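# Move deep-well plate into washer carrier by window

## Task

Take the deep-well plate from the shelved bench beside the door and set it into the plate washer's carrier on the shelved bench beside the window. It must lie flat on the carrier floor, within the carrier's corner stops, with the plate's labelled short end toward the carrier end marked A1. The plate must never touch the floor, or the task fails. Afterwards open the gripper(s) and back the robot away. The robot must not fall over or be left tilted, or the task fails. The placement only counts if the plate stays there without the robot holding it.

## Robot and tools

ROBOT. A Rainbow Robotics RB-Y1. It has a wheeled base with two drive wheels and two rear casters, so it can drive forward or back and turn in place but cannot move sideways. The base is 0.66 m long and 0.58 m wide, and its front edge sits 0.10 m ahead of the drive axle. A folding torso (called the leg) carries a chest, a pan/tilt head and two 7-joint arms, each ending in a parallel two-finger gripper. The cameras are head_camera (896x504) and left_wrist_camera and right_wrist_camera (644x364 each).

FRAMES. The base frame has its origin on the floor, centred between the drive wheels, with x forward, y to the left and z up. Results report chest, left_hand and right_hand in this frame. A hand point is the spot between that gripper's pads; the fingers extend along the hand's -z and close along its x. Printed hand positions are approximate, and the error grows at long reach. Odometry is the base frame as it was when the scene began. It comes only from wheel rotation, so any wheel slip is counted as travel. Heading is in radians, positive to the left, from -3.142 to 3.142.

execute_actions. Arguments: "actions", a list holding one action or none (an empty list only reports state and images), and optional "cameras", a list of head_camera, left_wrist_camera, right_wrist_camera or all. Leaving it out, null or ["all"] returns every camera; [] returns none. An action may have these keys:
- "base": exactly one of translate_m or rotate_rad. Both are relative moves from where the base last measured itself. translate_m is a distance in metres, -3 to 3, positive forward. rotate_rad is a turn in radians, -3.2 to 3.2, positive counter-clockwise seen from above. A base move needing more than 8.667 s is refused.
- "joints": a single object mapping joint names to absolute targets (not offsets). Values are radians, except the grippers, which take the pad opening in metres. Ranges: torso_squat_rad 0 to 1.2 (higher lowers the chest, keeping it level); torso_shift_rad -0.3 to 0.6 (positive pushes hips forward); torso_pitch_rad -0.2 to 1.4 (positive leans forward); torso_yaw_rad -1.5 to 1.5 (positive turns left). Each arm has shoulder_pitch -2.356 to 2.356 (0 hangs down, negative raises forward); left_shoulder_roll_rad 0 to 3.141 and right_shoulder_roll_rad -3.141 to 0 (away from the body is positive for the left arm and negative for the right); shoulder_yaw -2.094 to 2.094; elbow -2.617 to 0.01 (negative bends); forearm_roll -3.141 to 3.141; wrist_pitch -1.57 to 1.919 (negative tips the hand forward); hand_roll -2.705 to 2.705; gripper_m 0 to 0.1. For both arms, positive yaw and roll go left or counter-clockwise. The head has head_pan_rad -0.523 to 0.523 (positive left) and head_tilt_rad -0.35 to 1.57 (positive down). A joint counts as reached within ±0.02 (grippers ±0.004).
- "speeds": caps for this action only. translate_m 0.05 to 0.4 m/s and rotate_rad 0.1 to 1.509 rad/s. The maximum is the default.
- "min_time_s": 0.1 to 8 s, the shortest time any arm or head motion of the action may take.
Motions in one action begin together. No action runs longer than 15 s. If the call has a bad key or an out-of-range value, it is rejected and nothing moves. A joint or base you leave out may still be driving toward an earlier target. Top speeds are 1 rad/s for arm joints (1.5 for forearm_roll, wrist_pitch and hand_roll), 1.5 for the head, 0.3 for squat and pitch, 0.15 for shift, 0.6 for yaw, and 0.1 m/s for the grippers.

TORSO COUPLING. The torso joints must also satisfy: squat+shift <= 1.52; squat-shift+pitch <= 1.57; shift+0.5pitch-0.4squat <= 0.7; shift+0.3pitch-0.5squat <= 0.39. A command that breaks these stops partway and shows off_target.

GRASPING. To grip, command an opening at least 0.005 m narrower than the object. An off_target on the gripper then just means it is squeezing. Each arm is rated for 3 kg. Heavy loads held far ahead of the drive wheels can tip the robot forward.

Release the plate and pull clear before calling it.

RESULT LINES. base_status and joint_status give how each motion ended. done: reached (for the base, the wheels turned the full amount, slip included). off_target: it stopped short and may still push. limit_stop_at_<name>: a built-in limit stopped it; limit_stop_at_own_body means the self-collision guard acted before contact, so move the arm and torso apart. contact_stop: it hit something firm. time_out: it took too long. stopped_with_arm: the torso halted because an arm hit something. After a contact_stop, time_out or stopped_with_arm, the whole group (the torso, or one arm's seven joints) freezes and forgets its targets. joint command not followed, with a cause line, means a check blocked an arm's targets (self or arm-to-arm clearance); such joints show not_followed and may retry later, though the gripper still moves. on_its_own lists what you did not command; "held at" is a held target, not a measured position. joint_positions, a pictures line (the order of the images) and Motor temperatures (per arm, in joint order) follow. MOTOR HOT appears from 65 °C; at 80 °C an OVER-TEMPERATURE FAULT brakes that arm. A torque fault, when contact torque hits a joint's load limit, freezes the robot for 10 s. Any stop cancels the remaining calls in that reply.

CAUTIONS. The base does not stop on hitting furniture; it keeps pushing. A bent leg can reach past the base front and may shove the robot backward unseen by odometry. After a stop, back off in a separate action: arms first, then torso. If both hands hold the plate and the torso stalls immediately with nothing in the way, resend every arm joint at its reported value, then the torso command. Never let the arms strike or press on each other. Avoid drops, slams and hard pushes. Loose objects can be nudged now and then. While you think, the robot keeps holding its last command and motors warm up under load.

Each tool is called after "Emit:" as a command line: name --argument value for each argument, lists and objects as JSON in quotes; but a table of rows of numbers goes row by row, as --pt "numbers of a row", without its own name.

## Session

Emit:
execute_actions --actions '[]'

Scene clock: 0.00 s.
Motor temperatures (°C, as the motors report them): left_arm=[28 29 29 28 32 29 37] | right_arm=[33 28 27 31 35 36 34]
base_odometry: x=+0.000 y=+0.000 heading=+0.000 (m, m, rad; odometry frame)
base_status: not commanded
joint_positions: torso_squat_rad=+0.350 torso_shift_rad=-0.001 torso_pitch_rad=-0.001 torso_yaw_rad=+0.000 left_shoulder_pitch_rad=+0.007 left_shoulder_roll_rad=+0.024 left_shoulder_yaw_rad=-0.034 left_elbow_rad=-0.231 left_forearm_roll_rad=+0.047 left_wrist_pitch_rad=-0.008 left_hand_roll_rad=+0.010 left_gripper_m=+0.100 right_shoulder_pitch_rad=+0.000 right_shoulder_roll_rad=-0.049 right_shoulder_yaw_rad=-0.001 right_elbow_rad=-0.271 right_forearm_roll_rad=-0.023 right_wrist_pitch_rad=-0.048 right_hand_roll_rad=-0.010 right_gripper_m=+0.099 head_pan_rad=+0.000 head_tilt_rad=+0.401
joint_status: not commanded
chest: x=-0.2290 y=-0.0010 z=+1.2474 quat_wxyz=(+1.000, +0.001, -0.001, +0.000) (m; base frame)
left_hand: x=-0.1191 y=+0.2348 z=+0.5710 quat_wxyz=(+0.993, +0.008, -0.117, +0.011) (m; base frame)
right_hand: x=-0.0859 y=-0.2570 z=+0.5783 quat_wxyz=(+0.987, -0.021, -0.160, -0.013) (m; base frame)
pictures: head_camera, left_wrist_camera, right_wrist_camera
Images, in order (width x height): head_camera 896x504, left_wrist_camera 644x364, right_wrist_camera 644x364.

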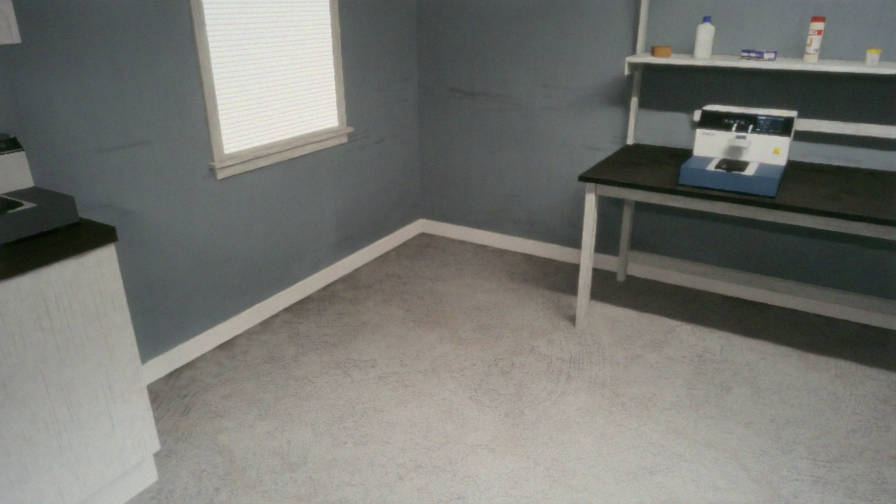

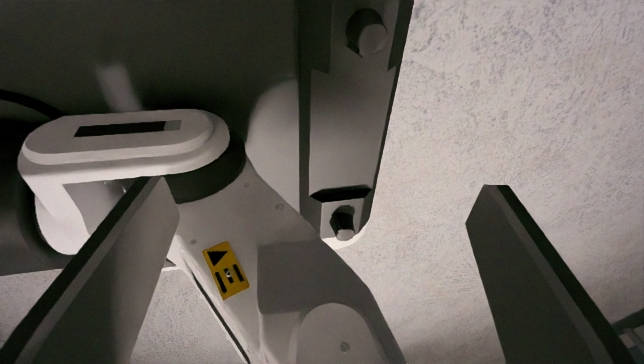

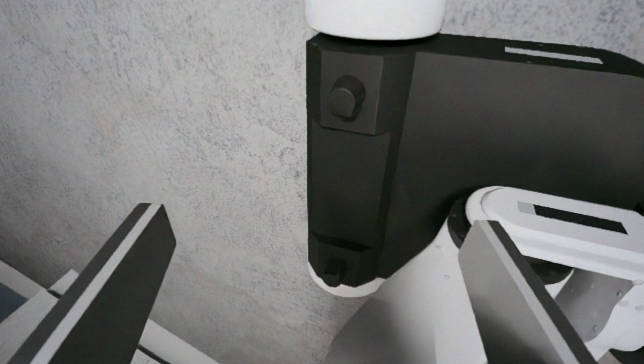

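Emit:
execute_actions --actions '[{"base":{"rotate_rad":-1.2},"joints":{"head_tilt_rad":0.3}}]' --cameras '["head_camera"]'

Emit:
execute_actions --actions '[{"base":{"rotate_rad":-1.2}}]' --cameras '["head_camera"]'

Scene clock: 4.63 s.
Motor temperatures (°C, as the motors report them): left_arm=[28 29 29 28 32 29 37] | right_arm=[33 28 27 31 35 36 34]
base_odometry: x=+0.000 y=+0.000 heading=-1.200 (m, m, rad; odometry frame)
base_status: done
joint_positions: torso_squat_rad=+0.350 torso_shift_rad=-0.001 torso_pitch_rad=-0.001 torso_yaw_rad=+0.000 left_shoulder_pitch_rad=+0.007 left_shoulder_roll_rad=+0.024 left_shoulder_yaw_rad=-0.034 left_elbow_rad=-0.231 left_forearm_roll_rad=+0.047 left_wrist_pitch_rad=-0.008 left_hand_roll_rad=+0.010 left_gripper_m=+0.100 right_shoulder_pitch_rad=+0.000 right_shoulder_roll_rad=-0.049 right_shoulder_yaw_rad=-0.001 right_elbow_rad=-0.271 right_forearm_roll_rad=-0.023 right_wrist_pitch_rad=-0.048 right_hand_roll_rad=-0.010 right_gripper_m=+0.099 head_pan_rad=+0.000 head_tilt_rad=+0.300
joint_status: all done
chest: x=-0.2290 y=-0.0010 z=+1.2474 quat_wxyz=(+1.000, +0.001, -0.001, +0.000) (m; base frame)
left_hand: x=-0.1191 y=+0.2348 z=+0.5710 quat_wxyz=(+0.993, +0.008, -0.117, +0.011) (m; base frame)
right_hand: x=-0.0860 y=-0.2570 z=+0.5783 quat_wxyz=(+0.987, -0.021, -0.160, -0.013) (m; base frame)
pictures: head_camera
Images, in order (width x height): head_camera 896x504.

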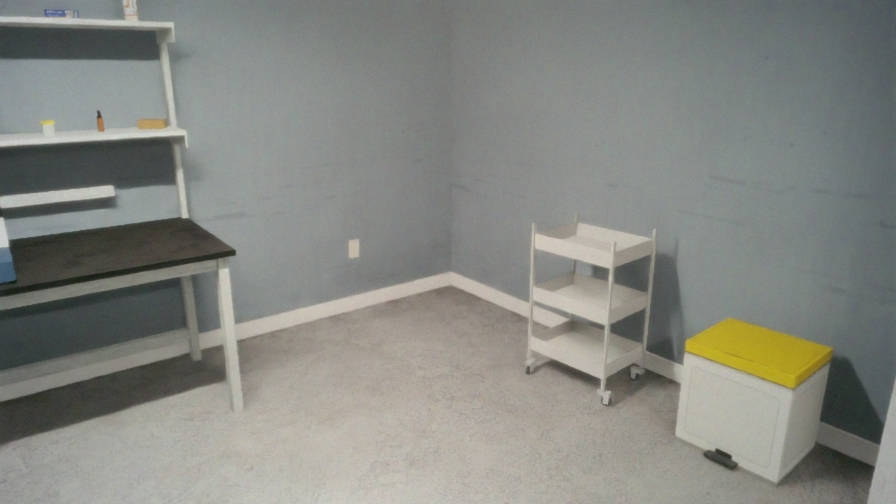

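Scene clock: 8.20 s.
Motor temperatures (°C, as the motors report them): left_arm=[28 29 29 28 32 29 37] | right_arm=[33 28 27 31 35 36 34]
base_odometry: x=+0.000 y=+0.000 heading=-2.399 (m, m, rad; odometry frame)
base_status: done
joint_positions: torso_squat_rad=+0.350 torso_shift_rad=-0.001 torso_pitch_rad=-0.001 torso_yaw_rad=+0.000 left_shoulder_pitch_rad=+0.007 left_shoulder_roll_rad=+0.024 left_shoulder_yaw_rad=-0.034 left_elbow_rad=-0.231 left_forearm_roll_rad=+0.047 left_wrist_pitch_rad=-0.008 left_hand_roll_rad=+0.010 left_gripper_m=+0.100 right_shoulder_pitch_rad=+0.000 right_shoulder_roll_rad=-0.049 right_shoulder_yaw_rad=-0.001 right_elbow_rad=-0.271 right_forearm_roll_rad=-0.023 right_wrist_pitch_rad=-0.048 right_hand_roll_rad=-0.010 right_gripper_m=+0.099 head_pan_rad=+0.000 head_tilt_rad=+0.300
joint_status: not commanded
chest: x=-0.2290 y=-0.0010 z=+1.2474 quat_wxyz=(+1.000, +0.001, -0.001, +0.000) (m; base frame)
left_hand: x=-0.1191 y=+0.2348 z=+0.5710 quat_wxyz=(+0.993, +0.008, -0.117, +0.011) (m; base frame)
right_hand: x=-0.0860 y=-0.2570 z=+0.5783 quat_wxyz=(+0.987, -0.021, -0.160, -0.013) (m; base frame)
pictures: head_camera
Images, in order (width x height): head_camera 896x504.

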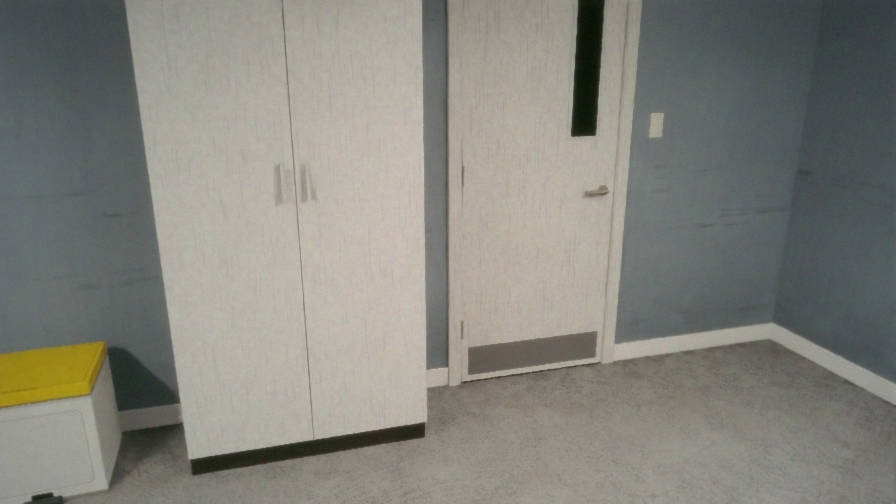

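Emit:
execute_actions --actions '[{"base":{"rotate_rad":-1.2}}]' --cameras '["head_camera"]'

Scene clock: 12.60 s.
Motor temperatures (°C, as the motors report them): left_arm=[28 29 29 28 32 29 37] | right_arm=[33 28 27 31 35 36 34]
base_odometry: x=+0.000 y=+0.000 heading=+2.685 (m, m, rad; odometry frame)
base_status: done
joint_positions: torso_squat_rad=+0.350 torso_shift_rad=-0.001 torso_pitch_rad=-0.001 torso_yaw_rad=+0.000 left_shoulder_pitch_rad=+0.007 left_shoulder_roll_rad=+0.024 left_shoulder_yaw_rad=-0.034 left_elbow_rad=-0.231 left_forearm_roll_rad=+0.047 left_wrist_pitch_rad=-0.008 left_hand_roll_rad=+0.010 left_gripper_m=+0.100 right_shoulder_pitch_rad=+0.000 right_shoulder_roll_rad=-0.049 right_shoulder_yaw_rad=-0.001 right_elbow_rad=-0.271 right_forearm_roll_rad=-0.023 right_wrist_pitch_rad=-0.048 right_hand_roll_rad=-0.010 right_gripper_m=+0.099 head_pan_rad=+0.000 head_tilt_rad=+0.300
joint_status: not commanded
chest: x=-0.2290 y=-0.0010 z=+1.2474 quat_wxyz=(+1.000, +0.001, -0.001, +0.000) (m; base frame)
left_hand: x=-0.1192 y=+0.2348 z=+0.5710 quat_wxyz=(+0.993, +0.008, -0.117, +0.011) (m; base frame)
right_hand: x=-0.0860 y=-0.2570 z=+0.5783 quat_wxyz=(+0.987, -0.021, -0.160, -0.013) (m; base frame)
pictures: head_camera
Images, in order (width x height): head_camera 896x504.

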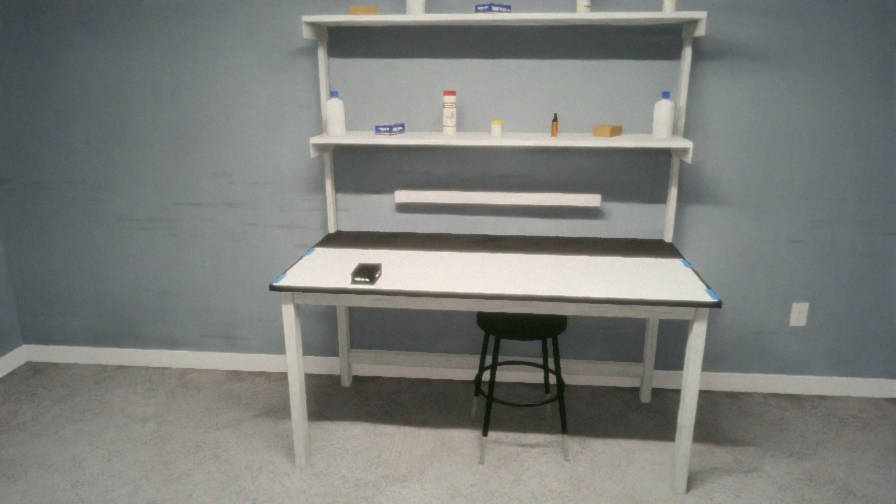

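Emit:
execute_actions --actions '[{"base":{"translate_m":1.45},"joints":{"head_tilt_rad":0.5,"torso_pitch_rad":0.5,"torso_squat_rad":0.1,"left_shoulder_pitch_rad":-0.95,"left_shoulder_roll_rad":0.15,"left_elbow_rad":-1.35,"left_wrist_pitch_rad":1.8,"right_shoulder_pitch_rad":-0.3}}]'

Scene clock: 21.90 s.
Motor temperatures (°C, as the motors report them): left_arm=[28 29 29 28 32 29 37] | right_arm=[33 28 27 31 35 36 34]
base_odometry: x=-1.301 y=+0.641 heading=+2.684 (m, m, rad; odometry frame)
base_status: done
joint_positions: torso_squat_rad=+0.100 torso_shift_rad=-0.001 torso_pitch_rad=+0.500 torso_yaw_rad=+0.000 left_shoulder_pitch_rad=-0.950 left_shoulder_roll_rad=+0.150 left_shoulder_yaw_rad=-0.034 left_elbow_rad=-1.350 left_forearm_roll_rad=+0.047 left_wrist_pitch_rad=+1.800 left_hand_roll_rad=+0.010 left_gripper_m=+0.100 right_shoulder_pitch_rad=-0.300 right_shoulder_roll_rad=-0.049 right_shoulder_yaw_rad=-0.001 right_elbow_rad=-0.271 right_forearm_roll_rad=-0.023 right_wrist_pitch_rad=-0.048 right_hand_roll_rad=-0.010 right_gripper_m=+0.099 head_pan_rad=+0.000 head_tilt_rad=+0.500
joint_status: all done
chest: x=-0.0802 y=-0.0010 z=+1.2485 quat_wxyz=(+0.969, +0.001, +0.247, +0.000) (m; base frame)
left_hand: x=+0.3400 y=+0.1604 z=+0.8655 quat_wxyz=(+0.989, +0.049, +0.017, -0.141) (m; base frame)
right_hand: x=-0.0628 y=-0.2318 z=+0.5556 quat_wxyz=(+0.998, -0.002, -0.052, +0.036) (m; base frame)
pictures: head_camera, left_wrist_camera, right_wrist_camera
Images, in order (width x height): head_camera 896x504, left_wrist_camera 644x364, right_wrist_camera 644x364.

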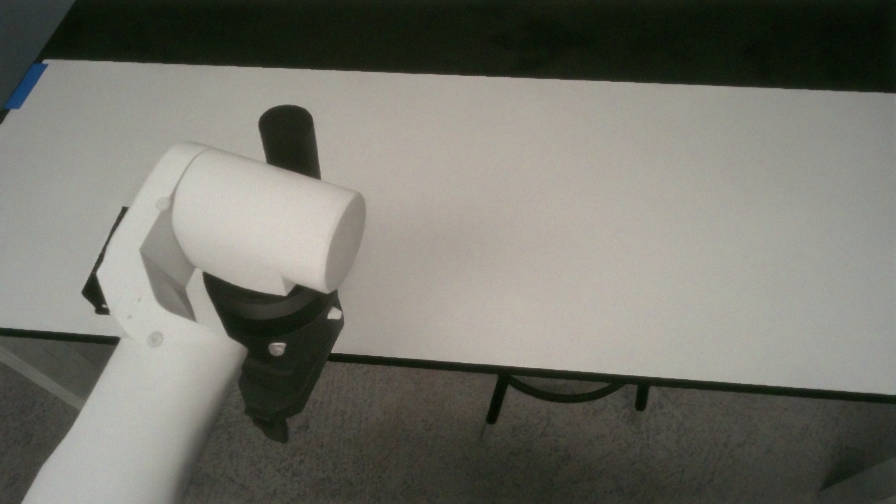

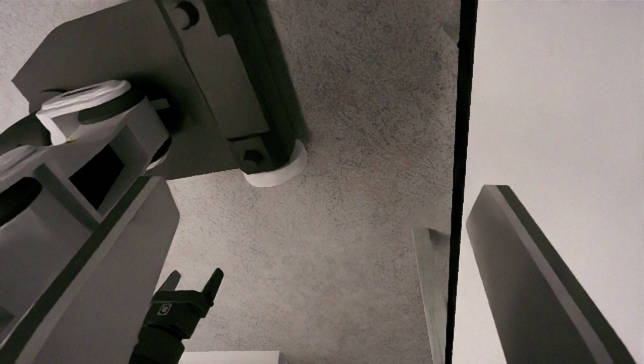

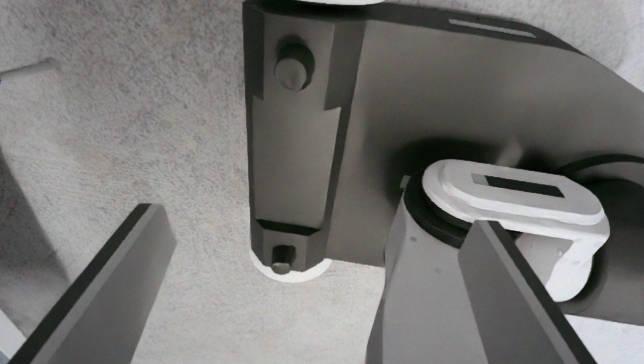

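Emit:
execute_actions --actions '[{"base":{"rotate_rad":0.36},"joints":{"left_hand_roll_rad":1.5,"left_shoulder_roll_rad":0.05,"head_tilt_rad":0.4}}]' --cameras '["head_camera","left_wrist_camera"]'

Scene clock: 26.53 s.
Motor temperatures (°C, as the motors report them): left_arm=[28 29 29 29 32 29 37] | right_arm=[33 28 27 31 35 36 34]
base_odometry: x=-1.301 y=+0.641 heading=+3.044 (m, m, rad; odometry frame)
base_status: done
joint_positions: torso_squat_rad=+0.100 torso_shift_rad=-0.001 torso_pitch_rad=+0.500 torso_yaw_rad=+0.000 left_shoulder_pitch_rad=-0.950 left_shoulder_roll_rad=+0.050 left_shoulder_yaw_rad=-0.034 left_elbow_rad=-1.350 left_forearm_roll_rad=+0.047 left_wrist_pitch_rad=+1.800 left_hand_roll_rad=+1.500 left_gripper_m=+0.100 right_shoulder_pitch_rad=-0.300 right_shoulder_roll_rad=-0.049 right_shoulder_yaw_rad=-0.001 right_elbow_rad=-0.271 right_forearm_roll_rad=-0.023 right_wrist_pitch_rad=-0.048 right_hand_roll_rad=-0.010 right_gripper_m=+0.099 head_pan_rad=+0.000 head_tilt_rad=+0.400
joint_status: all done
chest: x=-0.0802 y=-0.0010 z=+1.2485 quat_wxyz=(+0.969, +0.001, +0.247, +0.000) (m; base frame)
left_hand: x=+0.3240 y=+0.1061 z=+0.8625 quat_wxyz=(+0.835, +0.019, +0.015, +0.550) (m; base frame)
right_hand: x=-0.0628 y=-0.2319 z=+0.5556 quat_wxyz=(+0.998, -0.002, -0.052, +0.036) (m; base frame)
pictures: head_camera, left_wrist_camera
Images, in order (width x height): head_camera 896x504, left_wrist_camera 644x364.

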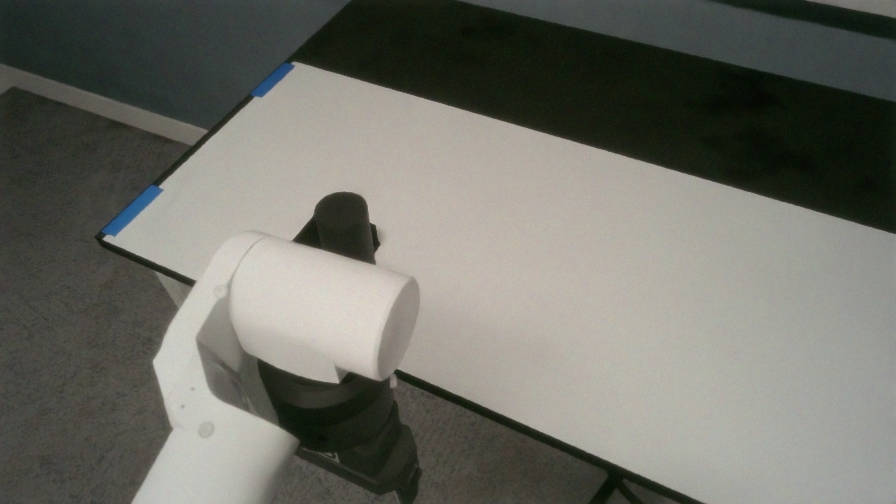

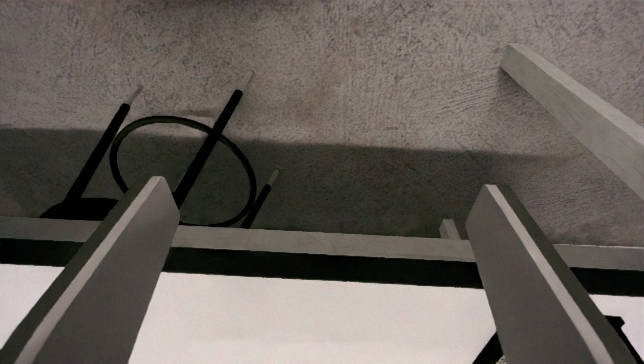

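Emit:
execute_actions --actions '[{"base":{"translate_m":0.2},"joints":{"torso_squat_rad":0.0}}]' --cameras '["head_camera","left_wrist_camera"]'

Scene clock: 32.17 s.
Motor temperatures (°C, as the motors report them): left_arm=[28 29 29 29 32 29 37] | right_arm=[33 28 27 31 35 36 34]
base_odometry: x=-1.500 y=+0.660 heading=+3.044 (m, m, rad; odometry frame)
base_status: done
joint_positions: torso_squat_rad=+0.000 torso_shift_rad=-0.001 torso_pitch_rad=+0.500 torso_yaw_rad=+0.000 left_shoulder_pitch_rad=-0.950 left_shoulder_roll_rad=+0.050 left_shoulder_yaw_rad=-0.034 left_elbow_rad=-1.350 left_forearm_roll_rad=+0.047 left_wrist_pitch_rad=+1.800 left_hand_roll_rad=+1.500 left_gripper_m=+0.100 right_shoulder_pitch_rad=-0.300 right_shoulder_roll_rad=-0.049 right_shoulder_yaw_rad=-0.001 right_elbow_rad=-0.271 right_forearm_roll_rad=-0.023 right_wrist_pitch_rad=-0.048 right_hand_roll_rad=-0.010 right_gripper_m=+0.099 head_pan_rad=+0.000 head_tilt_rad=+0.400
joint_status: all done
chest: x=-0.0802 y=-0.0010 z=+1.2520 quat_wxyz=(+0.969, +0.001, +0.247, +0.000) (m; base frame)
left_hand: x=+0.3239 y=+0.1061 z=+0.8660 quat_wxyz=(+0.835, +0.019, +0.015, +0.550) (m; base frame)
right_hand: x=-0.0628 y=-0.2319 z=+0.5591 quat_wxyz=(+0.998, -0.002, -0.052, +0.036) (m; base frame)
pictures: head_camera, left_wrist_camera
Images, in order (width x height): head_camera 896x504, left_wrist_camera 644x364.

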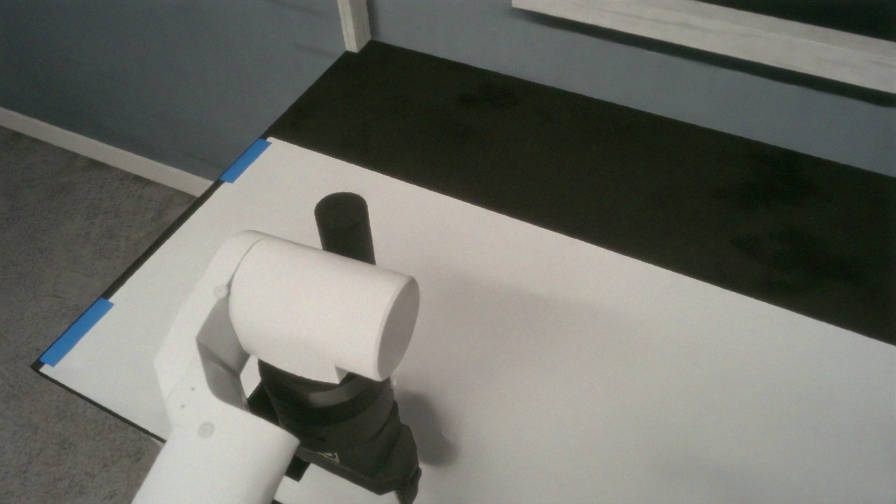

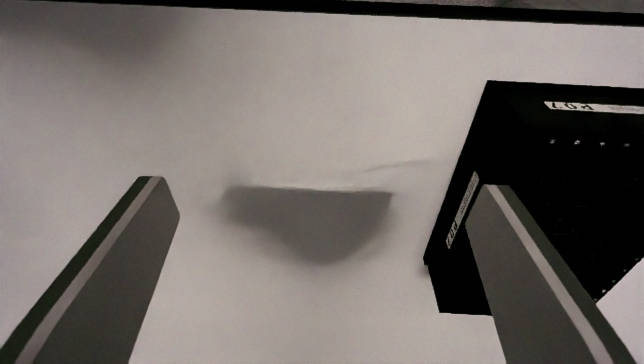

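Emit:
execute_actions --actions '[{"joints":{"left_shoulder_pitch_rad":-1.05,"left_wrist_pitch_rad":1.88}}]' --cameras '[]'

Emit:
execute_actions --actions '[{"base":{"rotate_rad":0.215},"joints":{"left_hand_roll_rad":1.31}}]' --cameras '[]'

Emit:
execute_actions --actions '[{"base":{"translate_m":0.09}}]' --cameras '["head_camera","left_wrist_camera"]'

Scene clock: 37.73 s.
Motor temperatures (°C, as the motors report them): left_arm=[28 29 29 29 32 29 37] | right_arm=[33 28 27 31 35 36 34]
base_odometry: x=-1.500 y=+0.660 heading=+3.044 (m, m, rad; odometry frame)
base_status: not commanded
joint_positions: torso_squat_rad=+0.000 torso_shift_rad=-0.001 torso_pitch_rad=+0.500 torso_yaw_rad=+0.000 left_shoulder_pitch_rad=-1.050 left_shoulder_roll_rad=+0.050 left_shoulder_yaw_rad=-0.034 left_elbow_rad=-1.350 left_forearm_roll_rad=+0.047 left_wrist_pitch_rad=+1.880 left_hand_roll_rad=+1.500 left_gripper_m=+0.100 right_shoulder_pitch_rad=-0.300 right_shoulder_roll_rad=-0.049 right_shoulder_yaw_rad=-0.001 right_elbow_rad=-0.271 right_forearm_roll_rad=-0.023 right_wrist_pitch_rad=-0.048 right_hand_roll_rad=-0.010 right_gripper_m=+0.099 head_pan_rad=+0.000 head_tilt_rad=+0.400
joint_status: all done
chest: x=-0.0802 y=-0.0010 z=+1.2520 quat_wxyz=(+0.969, +0.001, +0.247, +0.000) (m; base frame)
left_hand: x=+0.3441 y=+0.0938 z=+0.9040 quat_wxyz=(+0.843, +0.019, +0.004, +0.538) (m; base frame)
right_hand: x=-0.0628 y=-0.2319 z=+0.5591 quat_wxyz=(+0.998, -0.002, -0.052, +0.036) (m; base frame)
pictures: none
No camera images: the call's "cameras" was empty. Leave "cameras" out to get every camera's image.

Scene clock: 39.37 s.
Motor temperatures (°C, as the motors report them): left_arm=[28 29 29 29 32 29 37] | right_arm=[33 28 27 31 35 36 34]
base_odometry: x=-1.500 y=+0.660 heading=-3.024 (m, m, rad; odometry frame)
base_status: done
joint_positions: torso_squat_rad=+0.000 torso_shift_rad=-0.001 torso_pitch_rad=+0.500 torso_yaw_rad=+0.000 left_shoulder_pitch_rad=-1.050 left_shoulder_roll_rad=+0.050 left_shoulder_yaw_rad=-0.034 left_elbow_rad=-1.350 left_forearm_roll_rad=+0.047 left_wrist_pitch_rad=+1.880 left_hand_roll_rad=+1.310 left_gripper_m=+0.100 right_shoulder_pitch_rad=-0.300 right_shoulder_roll_rad=-0.049 right_shoulder_yaw_rad=-0.001 right_elbow_rad=-0.271 right_forearm_roll_rad=-0.023 right_wrist_pitch_rad=-0.048 right_hand_roll_rad=-0.010 right_gripper_m=+0.099 head_pan_rad=+0.000 head_tilt_rad=+0.400
joint_status: all done
chest: x=-0.0802 y=-0.0010 z=+1.2520 quat_wxyz=(+0.969, +0.001, +0.247, +0.000) (m; base frame)
left_hand: x=+0.3441 y=+0.0938 z=+0.9040 quat_wxyz=(+0.890, +0.018, +0.006, +0.456) (m; base frame)
right_hand: x=-0.0628 y=-0.2319 z=+0.5591 quat_wxyz=(+0.998, -0.002, -0.052, +0.036) (m; base frame)
pictures: none
No camera images: the call's "cameras" was empty. Leave "cameras" out to get every camera's image.

Scene clock: 40.63 s.
Motor temperatures (°C, as the motors report them): left_arm=[28 29 29 29 32 29 37] | right_arm=[33 28 27 31 35 36 34]
base_odometry: x=-1.589 y=+0.650 heading=-3.024 (m, m, rad; odometry frame)
base_status: done
joint_positions: torso_squat_rad=+0.000 torso_shift_rad=-0.001 torso_pitch_rad=+0.500 torso_yaw_rad=+0.000 left_shoulder_pitch_rad=-1.050 left_shoulder_roll_rad=+0.050 left_shoulder_yaw_rad=-0.034 left_elbow_rad=-1.350 left_forearm_roll_rad=+0.047 left_wrist_pitch_rad=+1.880 left_hand_roll_rad=+1.310 left_gripper_m=+0.100 right_shoulder_pitch_rad=-0.300 right_shoulder_roll_rad=-0.049 right_shoulder_yaw_rad=-0.001 right_elbow_rad=-0.271 right_forearm_roll_rad=-0.023 right_wrist_pitch_rad=-0.048 right_hand_roll_rad=-0.010 right_gripper_m=+0.099 head_pan_rad=+0.000 head_tilt_rad=+0.400
joint_status: not commanded
chest: x=-0.0802 y=-0.0010 z=+1.2520 quat_wxyz=(+0.969, +0.001, +0.247, +0.000) (m; base frame)
left_hand: x=+0.3441 y=+0.0938 z=+0.9040 quat_wxyz=(+0.890, +0.019, +0.006, +0.456) (m; base frame)
right_hand: x=-0.0629 y=-0.2319 z=+0.5591 quat_wxyz=(+0.998, -0.002, -0.052, +0.036) (m; base frame)
pictures: head_camera, left_wrist_camera
Images, in order (width x height): head_camera 896x504, left_wrist_camera 644x364.

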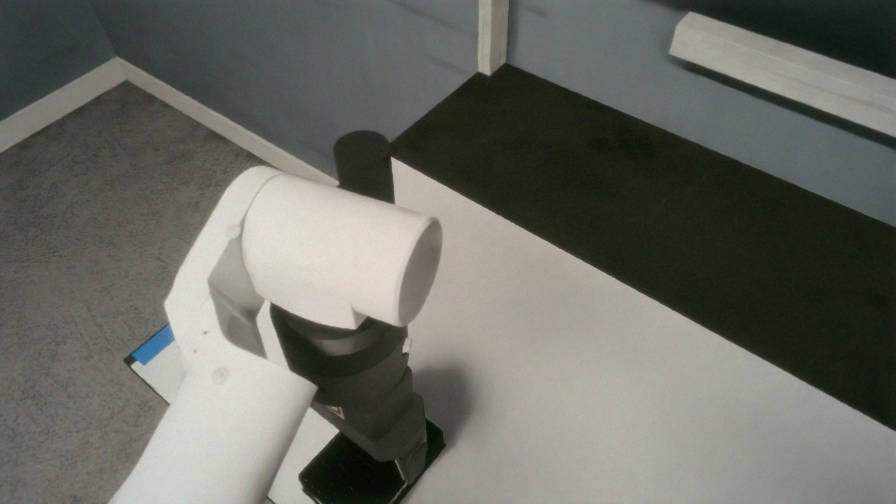

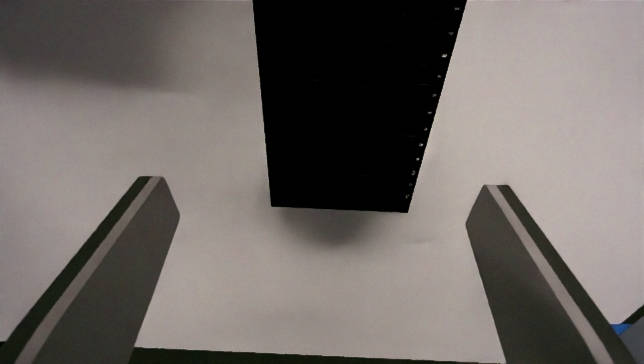

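Emit:
execute_actions --actions '[{"base":{"rotate_rad":0.054},"joints":{"left_hand_roll_rad":1.22,"torso_squat_rad":0.4}}]' --cameras '["left_wrist_camera"]'

Scene clock: 45.20 s.
Motor temperatures (°C, as the motors report them): left_arm=[29 29 29 29 32 29 37] | right_arm=[33 28 27 31 35 36 34]
base_odometry: x=-1.589 y=+0.650 heading=-2.972 (m, m, rad; odometry frame)
base_status: done
joint_positions: torso_squat_rad=+0.400 torso_shift_rad=-0.001 torso_pitch_rad=+0.500 torso_yaw_rad=+0.000 left_shoulder_pitch_rad=-1.050 left_shoulder_roll_rad=+0.050 left_shoulder_yaw_rad=-0.034 left_elbow_rad=-1.350 left_forearm_roll_rad=+0.047 left_wrist_pitch_rad=+1.880 left_hand_roll_rad=+1.220 left_gripper_m=+0.100 right_shoulder_pitch_rad=-0.294 right_shoulder_roll_rad=-0.042 right_shoulder_yaw_rad=+0.000 right_elbow_rad=-0.268 right_forearm_roll_rad=-0.023 right_wrist_pitch_rad=-0.048 right_hand_roll_rad=-0.010 right_gripper_m=+0.099 head_pan_rad=+0.000 head_tilt_rad=+0.400
joint_status: all done
chest: x=-0.0806 y=-0.0007 z=+1.1968 quat_wxyz=(+0.969, +0.001, +0.247, +0.000) (m; base frame)
left_hand: x=+0.3439 y=+0.0940 z=+0.8489 quat_wxyz=(+0.910, +0.018, +0.006, +0.415) (m; base frame)
right_hand: x=-0.0696 y=-0.2275 z=+0.5041 quat_wxyz=(+0.998, +0.000, -0.047, +0.035) (m; base frame)
pictures: left_wrist_camera
Images, in order (width x height): left_wrist_camera 644x364.

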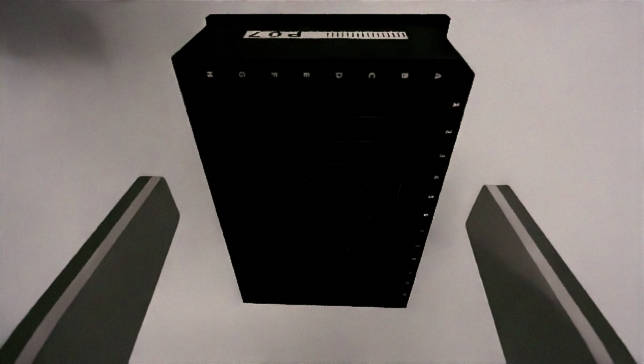

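Emit:
execute_actions --actions '[{"joints":{"torso_squat_rad":0.55,"right_shoulder_pitch_rad":-0.1,"right_shoulder_roll_rad":-0.1}}]' --cameras '["left_wrist_camera"]'

Emit:
execute_actions --actions '[{"joints":{"left_gripper_m":0.07}}]' --cameras '["left_wrist_camera"]'

Emit:
execute_actions --actions '[{"joints":{"torso_squat_rad":0.0}}]' --cameras '["left_wrist_camera"]'

Emit:
execute_actions --actions '[{"base":{"translate_m":-0.5}}]' --cameras '["left_wrist_camera"]'

Scene clock: 48.50 s.
Motor temperatures (°C, as the motors report them): left_arm=[29 29 29 29 32 29 37] | right_arm=[33 28 27 32 35 36 34]
base_odometry: x=-1.589 y=+0.650 heading=-2.971 (m, m, rad; odometry frame)
base_status: not commanded
joint_positions: torso_squat_rad=+0.550 torso_shift_rad=-0.001 torso_pitch_rad=+0.500 torso_yaw_rad=+0.000 left_shoulder_pitch_rad=-1.050 left_shoulder_roll_rad=+0.050 left_shoulder_yaw_rad=-0.034 left_elbow_rad=-1.350 left_forearm_roll_rad=+0.047 left_wrist_pitch_rad=+1.880 left_hand_roll_rad=+1.220 left_gripper_m=+0.100 right_shoulder_pitch_rad=-0.100 right_shoulder_roll_rad=-0.100 right_shoulder_yaw_rad=-0.001 right_elbow_rad=-0.271 right_forearm_roll_rad=-0.023 right_wrist_pitch_rad=-0.048 right_hand_roll_rad=-0.010 right_gripper_m=+0.099 head_pan_rad=+0.000 head_tilt_rad=+0.400
joint_status: all done
chest: x=-0.0801 y=-0.0009 z=+1.1488 quat_wxyz=(+0.969, +0.001, +0.247, +0.000) (m; base frame)
left_hand: x=+0.3441 y=+0.0938 z=+0.8008 quat_wxyz=(+0.910, +0.018, +0.007, +0.415) (m; base frame)
right_hand: x=-0.2044 y=-0.2890 z=+0.4761 quat_wxyz=(+0.998, -0.041, +0.042, +0.016) (m; base frame)
pictures: left_wrist_camera
Images, in order (width x height): left_wrist_camera 644x364.

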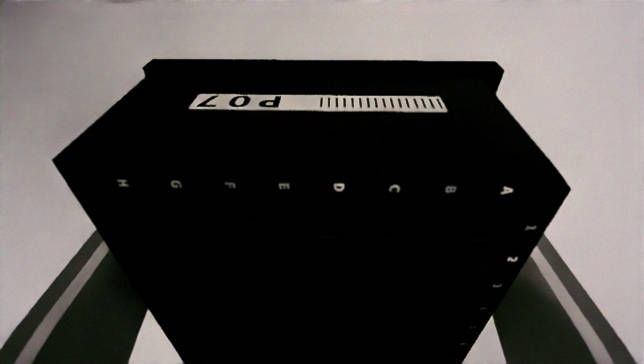

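Scene clock: 49.27 s.
Motor temperatures (°C, as the motors report them): left_arm=[29 29 29 29 32 29 37] | right_arm=[33 28 27 32 35 36 34]
base_odometry: x=-1.589 y=+0.650 heading=-2.971 (m, m, rad; odometry frame)
base_status: not commanded
joint_positions: torso_squat_rad=+0.550 torso_shift_rad=-0.001 torso_pitch_rad=+0.500 torso_yaw_rad=+0.000 left_shoulder_pitch_rad=-1.050 left_shoulder_roll_rad=+0.050 left_shoulder_yaw_rad=-0.034 left_elbow_rad=-1.350 left_forearm_roll_rad=+0.047 left_wrist_pitch_rad=+1.880 left_hand_roll_rad=+1.220 left_gripper_m=+0.084 right_shoulder_pitch_rad=-0.100 right_shoulder_roll_rad=-0.100 right_shoulder_yaw_rad=-0.001 right_elbow_rad=-0.271 right_forearm_roll_rad=-0.023 right_wrist_pitch_rad=-0.048 right_hand_roll_rad=-0.010 right_gripper_m=+0.099 head_pan_rad=+0.000 head_tilt_rad=+0.400
joint_status: left_gripper_m off_target (ended at +0.084, target +0.070)
chest: x=-0.0801 y=-0.0009 z=+1.1488 quat_wxyz=(+0.969, +0.001, +0.247, +0.000) (m; base frame)
left_hand: x=+0.3441 y=+0.0938 z=+0.8008 quat_wxyz=(+0.910, +0.018, +0.007, +0.415) (m; base frame)
right_hand: x=-0.2044 y=-0.2890 z=+0.4761 quat_wxyz=(+0.998, -0.041, +0.042, +0.016) (m; base frame)
pictures: left_wrist_camera
Images, in order (width x height): left_wrist_camera 644x364.

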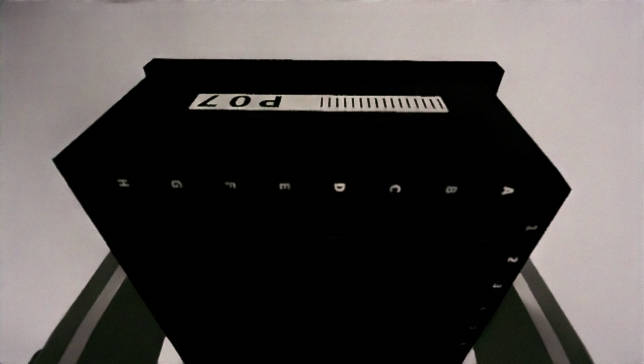

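Scene clock: 51.87 s.
Motor temperatures (°C, as the motors report them): left_arm=[29 29 29 29 32 29 37] | right_arm=[33 28 27 32 35 36 34]
base_odometry: x=-1.589 y=+0.650 heading=-2.971 (m, m, rad; odometry frame)
base_status: not commanded
joint_positions: torso_squat_rad=+0.000 torso_shift_rad=-0.001 torso_pitch_rad=+0.500 torso_yaw_rad=+0.000 left_shoulder_pitch_rad=-1.050 left_shoulder_roll_rad=+0.050 left_shoulder_yaw_rad=-0.034 left_elbow_rad=-1.350 left_forearm_roll_rad=+0.047 left_wrist_pitch_rad=+1.880 left_hand_roll_rad=+1.220 left_gripper_m=+0.084 right_shoulder_pitch_rad=-0.100 right_shoulder_roll_rad=-0.100 right_shoulder_yaw_rad=-0.001 right_elbow_rad=-0.271 right_forearm_roll_rad=-0.023 right_wrist_pitch_rad=-0.048 right_hand_roll_rad=-0.010 right_gripper_m=+0.099 head_pan_rad=+0.000 head_tilt_rad=+0.400
joint_status: all done
chest: x=-0.0802 y=-0.0010 z=+1.2520 quat_wxyz=(+0.969, +0.001, +0.247, +0.000) (m; base frame)
left_hand: x=+0.3441 y=+0.0937 z=+0.9040 quat_wxyz=(+0.910, +0.018, +0.007, +0.415) (m; base frame)
right_hand: x=-0.2045 y=-0.2890 z=+0.5794 quat_wxyz=(+0.998, -0.041, +0.042, +0.016) (m; base frame)
pictures: left_wrist_camera
Images, in order (width x height): left_wrist_camera 644x364.

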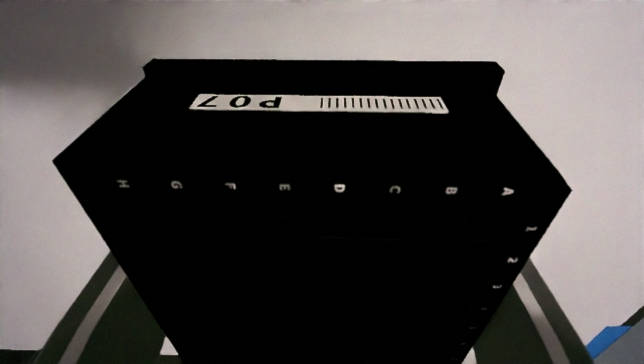

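Scene clock: 54.70 s.
Motor temperatures (°C, as the motors report them): left_arm=[29 29 29 29 32 29 37] | right_arm=[33 28 27 32 35 36 34]
base_odometry: x=-1.097 y=+0.734 heading=-2.971 (m, m, rad; odometry frame)
base_status: done
joint_positions: torso_squat_rad=+0.000 torso_shift_rad=-0.001 torso_pitch_rad=+0.500 torso_yaw_rad=+0.000 left_shoulder_pitch_rad=-1.050 left_shoulder_roll_rad=+0.050 left_shoulder_yaw_rad=-0.034 left_elbow_rad=-1.350 left_forearm_roll_rad=+0.047 left_wrist_pitch_rad=+1.880 left_hand_roll_rad=+1.220 left_gripper_m=+0.084 right_shoulder_pitch_rad=-0.100 right_shoulder_roll_rad=-0.100 right_shoulder_yaw_rad=-0.001 right_elbow_rad=-0.271 right_forearm_roll_rad=-0.023 right_wrist_pitch_rad=-0.048 right_hand_roll_rad=-0.010 right_gripper_m=+0.099 head_pan_rad=+0.000 head_tilt_rad=+0.400
joint_status: not commanded
chest: x=-0.0802 y=-0.0010 z=+1.2521 quat_wxyz=(+0.969, +0.001, +0.247, +0.000) (m; base frame)
left_hand: x=+0.3440 y=+0.0937 z=+0.9040 quat_wxyz=(+0.910, +0.018, +0.007, +0.415) (m; base frame)
right_hand: x=-0.2042 y=-0.2890 z=+0.5793 quat_wxyz=(+0.998, -0.041, +0.042, +0.016) (m; base frame)
pictures: left_wrist_camera
Images, in order (width x height): left_wrist_camera 644x364.

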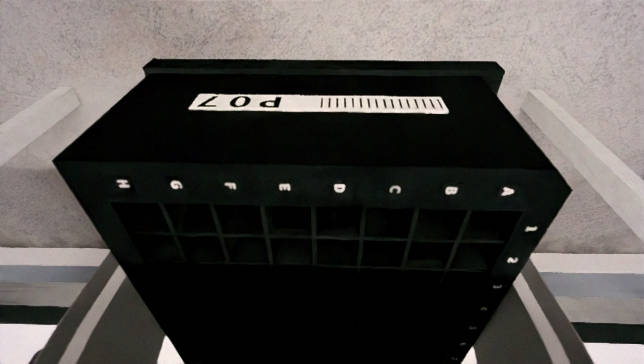

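Emit:
execute_actions --actions '[{"base":{"rotate_rad":2.44},"joints":{"head_tilt_rad":0.0}}]' --cameras '["head_camera"]'

Emit:
execute_actions --actions '[{"base":{"translate_m":2.7},"joints":{"head_tilt_rad":0.15}}]' --cameras '["head_camera"]'

Scene clock: 61.30 s.
Motor temperatures (°C, as the motors report them): left_arm=[29 29 29 29 32 29 37] | right_arm=[33 28 27 32 35 36 34]
base_odometry: x=-1.097 y=+0.734 heading=-0.531 (m, m, rad; odometry frame)
base_status: done
joint_positions: torso_squat_rad=+0.000 torso_shift_rad=-0.001 torso_pitch_rad=+0.500 torso_yaw_rad=+0.000 left_shoulder_pitch_rad=-1.050 left_shoulder_roll_rad=+0.050 left_shoulder_yaw_rad=-0.034 left_elbow_rad=-1.350 left_forearm_roll_rad=+0.047 left_wrist_pitch_rad=+1.880 left_hand_roll_rad=+1.220 left_gripper_m=+0.084 right_shoulder_pitch_rad=-0.100 right_shoulder_roll_rad=-0.100 right_shoulder_yaw_rad=-0.001 right_elbow_rad=-0.271 right_forearm_roll_rad=-0.023 right_wrist_pitch_rad=-0.048 right_hand_roll_rad=-0.010 right_gripper_m=+0.099 head_pan_rad=+0.000 head_tilt_rad=+0.000
joint_status: all done
chest: x=-0.0802 y=-0.0010 z=+1.2521 quat_wxyz=(+0.969, +0.001, +0.247, +0.000) (m; base frame)
left_hand: x=+0.3440 y=+0.0937 z=+0.9040 quat_wxyz=(+0.910, +0.018, +0.007, +0.415) (m; base frame)
right_hand: x=-0.2042 y=-0.2891 z=+0.5793 quat_wxyz=(+0.998, -0.041, +0.042, +0.016) (m; base frame)
pictures: head_camera
Images, in order (width x height): head_camera 896x504.

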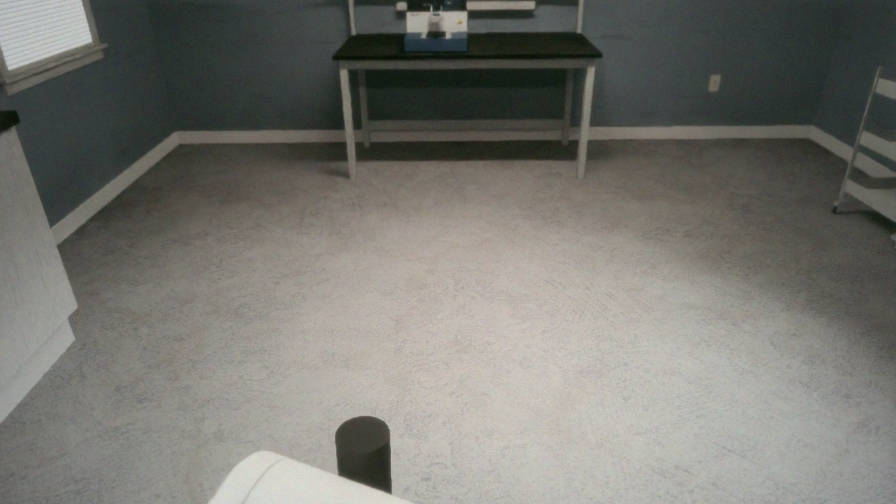

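Scene clock: 69.40 s.
Motor temperatures (°C, as the motors report them): left_arm=[29 29 29 29 32 29 37] | right_arm=[33 28 27 32 35 36 34]
base_odometry: x=+1.232 y=-0.633 heading=-0.531 (m, m, rad; odometry frame)
base_status: done
joint_positions: torso_squat_rad=+0.000 torso_shift_rad=-0.001 torso_pitch_rad=+0.500 torso_yaw_rad=+0.000 left_shoulder_pitch_rad=-1.050 left_shoulder_roll_rad=+0.050 left_shoulder_yaw_rad=-0.034 left_elbow_rad=-1.350 left_forearm_roll_rad=+0.047 left_wrist_pitch_rad=+1.880 left_hand_roll_rad=+1.220 left_gripper_m=+0.084 right_shoulder_pitch_rad=-0.100 right_shoulder_roll_rad=-0.100 right_shoulder_yaw_rad=-0.001 right_elbow_rad=-0.271 right_forearm_roll_rad=-0.023 right_wrist_pitch_rad=-0.048 right_hand_roll_rad=-0.010 right_gripper_m=+0.099 head_pan_rad=+0.000 head_tilt_rad=+0.150
joint_status: all done
chest: x=-0.0802 y=-0.0010 z=+1.2520 quat_wxyz=(+0.969, +0.001, +0.247, +0.000) (m; base frame)
left_hand: x=+0.3440 y=+0.0937 z=+0.9039 quat_wxyz=(+0.910, +0.018, +0.007, +0.415) (m; base frame)
right_hand: x=-0.2041 y=-0.2891 z=+0.5793 quat_wxyz=(+0.998, -0.041, +0.042, +0.016) (m; base frame)
pictures: head_camera
Images, in order (width x height): head_camera 896x504.

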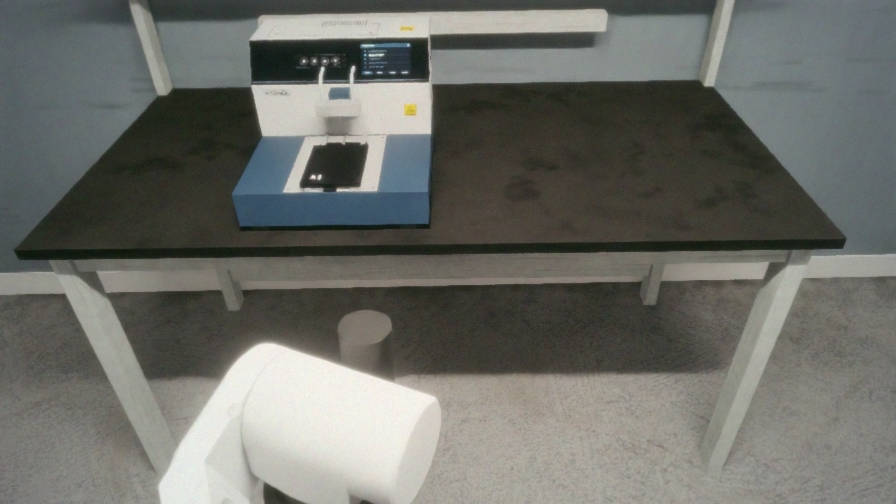

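Emit:
execute_actions --actions '[{"base":{"rotate_rad":0.15},"joints":{"head_tilt_rad":0.45,"torso_pitch_rad":0.35,"left_shoulder_pitch_rad":-1.15,"left_elbow_rad":-1.1,"left_hand_roll_rad":1.8,"right_shoulder_pitch_rad":0.0},"min_time_s":1.5}]' --cameras '[]'

Emit:
execute_actions --actions '[{"base":{"translate_m":0.55}}]' --cameras '["head_camera","left_wrist_camera"]'

Scene clock: 76.67 s.
Motor temperatures (°C, as the motors report them): left_arm=[29 29 29 29 32 29 37] | right_arm=[33 28 27 32 35 36 34]
base_odometry: x=+1.232 y=-0.633 heading=-0.382 (m, m, rad; odometry frame)
base_status: done
joint_positions: torso_squat_rad=+0.000 torso_shift_rad=-0.001 torso_pitch_rad=+0.350 torso_yaw_rad=+0.000 left_shoulder_pitch_rad=-1.149 left_shoulder_roll_rad=+0.050 left_shoulder_yaw_rad=-0.034 left_elbow_rad=-1.100 left_forearm_roll_rad=+0.047 left_wrist_pitch_rad=+1.880 left_hand_roll_rad=+1.800 left_gripper_m=+0.084 right_shoulder_pitch_rad=+0.000 right_shoulder_roll_rad=-0.100 right_shoulder_yaw_rad=-0.001 right_elbow_rad=-0.271 right_forearm_roll_rad=-0.023 right_wrist_pitch_rad=-0.048 right_hand_roll_rad=-0.010 right_gripper_m=+0.099 head_pan_rad=+0.000 head_tilt_rad=+0.450
joint_status: all done
chest: x=-0.1225 y=-0.0010 z=+1.2712 quat_wxyz=(+0.985, +0.001, +0.174, +0.000) (m; base frame)
left_hand: x=+0.3411 y=+0.0976 z=+0.9691 quat_wxyz=(+0.754, +0.043, -0.027, +0.655) (m; base frame)
right_hand: x=-0.2175 y=-0.2952 z=+0.5963 quat_wxyz=(+0.999, -0.047, +0.015, -0.001) (m; base frame)
pictures: none
No camera images: the call's "cameras" was empty. Leave "cameras" out to get every camera's image.

Scene clock: 79.50 s.
Motor temperatures (°C, as the motors report them): left_arm=[29 29 29 29 32 29 37] | right_arm=[33 28 27 32 35 36 34]
base_odometry: x=+1.742 y=-0.838 heading=-0.381 (m, m, rad; odometry frame)
base_status: done
joint_positions: torso_squat_rad=+0.000 torso_shift_rad=-0.001 torso_pitch_rad=+0.350 torso_yaw_rad=+0.000 left_shoulder_pitch_rad=-1.150 left_shoulder_roll_rad=+0.050 left_shoulder_yaw_rad=-0.034 left_elbow_rad=-1.100 left_forearm_roll_rad=+0.047 left_wrist_pitch_rad=+1.880 left_hand_roll_rad=+1.800 left_gripper_m=+0.084 right_shoulder_pitch_rad=+0.000 right_shoulder_roll_rad=-0.100 right_shoulder_yaw_rad=-0.001 right_elbow_rad=-0.271 right_forearm_roll_rad=-0.023 right_wrist_pitch_rad=-0.048 right_hand_roll_rad=-0.010 right_gripper_m=+0.099 head_pan_rad=+0.000 head_tilt_rad=+0.450
joint_status: not commanded
chest: x=-0.1224 y=-0.0010 z=+1.2712 quat_wxyz=(+0.985, +0.001, +0.174, +0.000) (m; base frame)
left_hand: x=+0.3413 y=+0.0975 z=+0.9691 quat_wxyz=(+0.754, +0.043, -0.027, +0.655) (m; base frame)
right_hand: x=-0.2177 y=-0.2952 z=+0.5964 quat_wxyz=(+0.999, -0.047, +0.015, -0.001) (m; base frame)
pictures: head_camera, left_wrist_camera
Images, in order (width x height): head_camera 896x504, left_wrist_camera 644x364.

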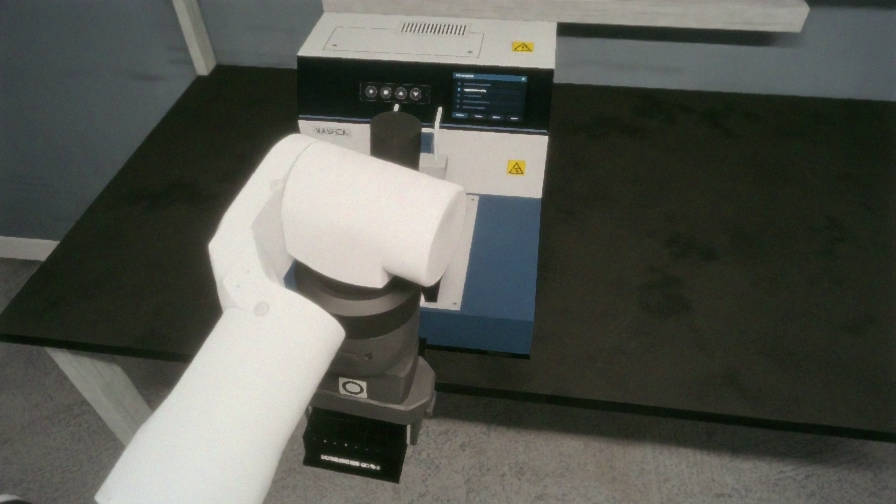

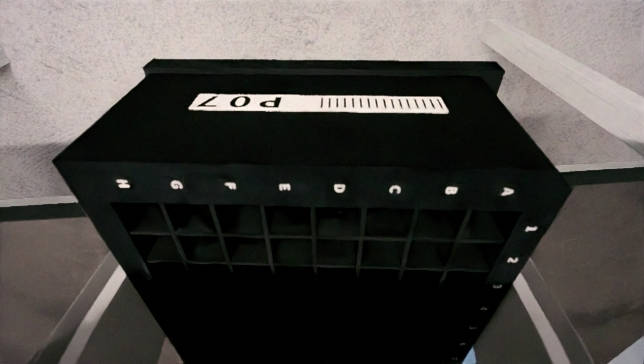

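Emit:
execute_actions --actions '[{"base":{"translate_m":0.2},"joints":{"left_forearm_roll_rad":0.14,"head_tilt_rad":0.7}}]' --cameras '["head_camera","left_wrist_camera"]'

Scene clock: 83.10 s.
Motor temperatures (°C, as the motors report them): left_arm=[29 29 29 29 32 29 37] | right_arm=[33 28 27 31 35 36 34]
base_odometry: x=+1.928 y=-0.912 heading=-0.381 (m, m, rad; odometry frame)
base_status: done
joint_positions: torso_squat_rad=+0.000 torso_shift_rad=-0.001 torso_pitch_rad=+0.350 torso_yaw_rad=+0.000 left_shoulder_pitch_rad=-1.150 left_shoulder_roll_rad=+0.050 left_shoulder_yaw_rad=-0.034 left_elbow_rad=-1.100 left_forearm_roll_rad=+0.140 left_wrist_pitch_rad=+1.880 left_hand_roll_rad=+1.800 left_gripper_m=+0.084 right_shoulder_pitch_rad=+0.000 right_shoulder_roll_rad=-0.100 right_shoulder_yaw_rad=-0.001 right_elbow_rad=-0.271 right_forearm_roll_rad=-0.023 right_wrist_pitch_rad=-0.048 right_hand_roll_rad=-0.010 right_gripper_m=+0.099 head_pan_rad=+0.000 head_tilt_rad=+0.700
joint_status: all done
chest: x=-0.1224 y=-0.0010 z=+1.2712 quat_wxyz=(+0.985, +0.001, +0.174, +0.000) (m; base frame)
left_hand: x=+0.3336 y=+0.0785 z=+0.9683 quat_wxyz=(+0.763, +0.023, +0.013, +0.645) (m; base frame)
right_hand: x=-0.2177 y=-0.2952 z=+0.5964 quat_wxyz=(+0.999, -0.047, +0.015, -0.001) (m; base frame)
pictures: head_camera, left_wrist_camera
Images, in order (width x height): head_camera 896x504, left_wrist_camera 644x364.

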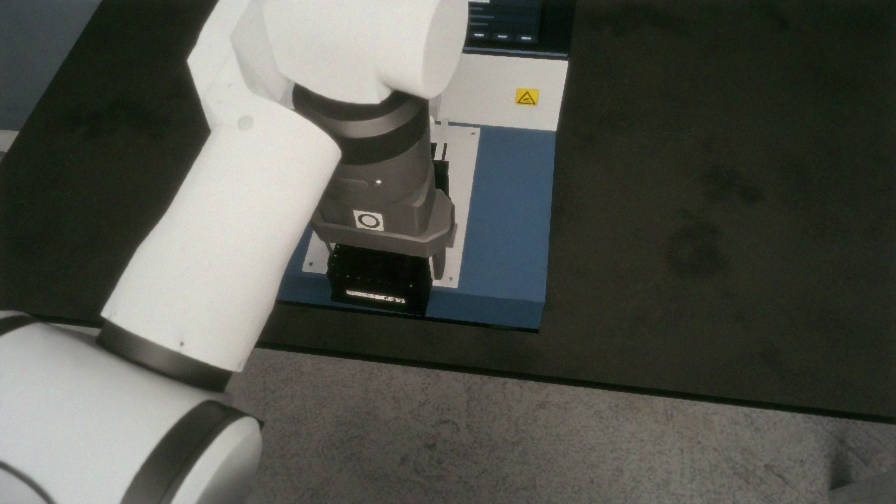

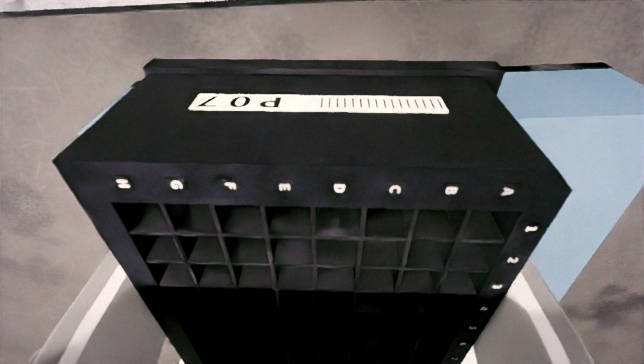

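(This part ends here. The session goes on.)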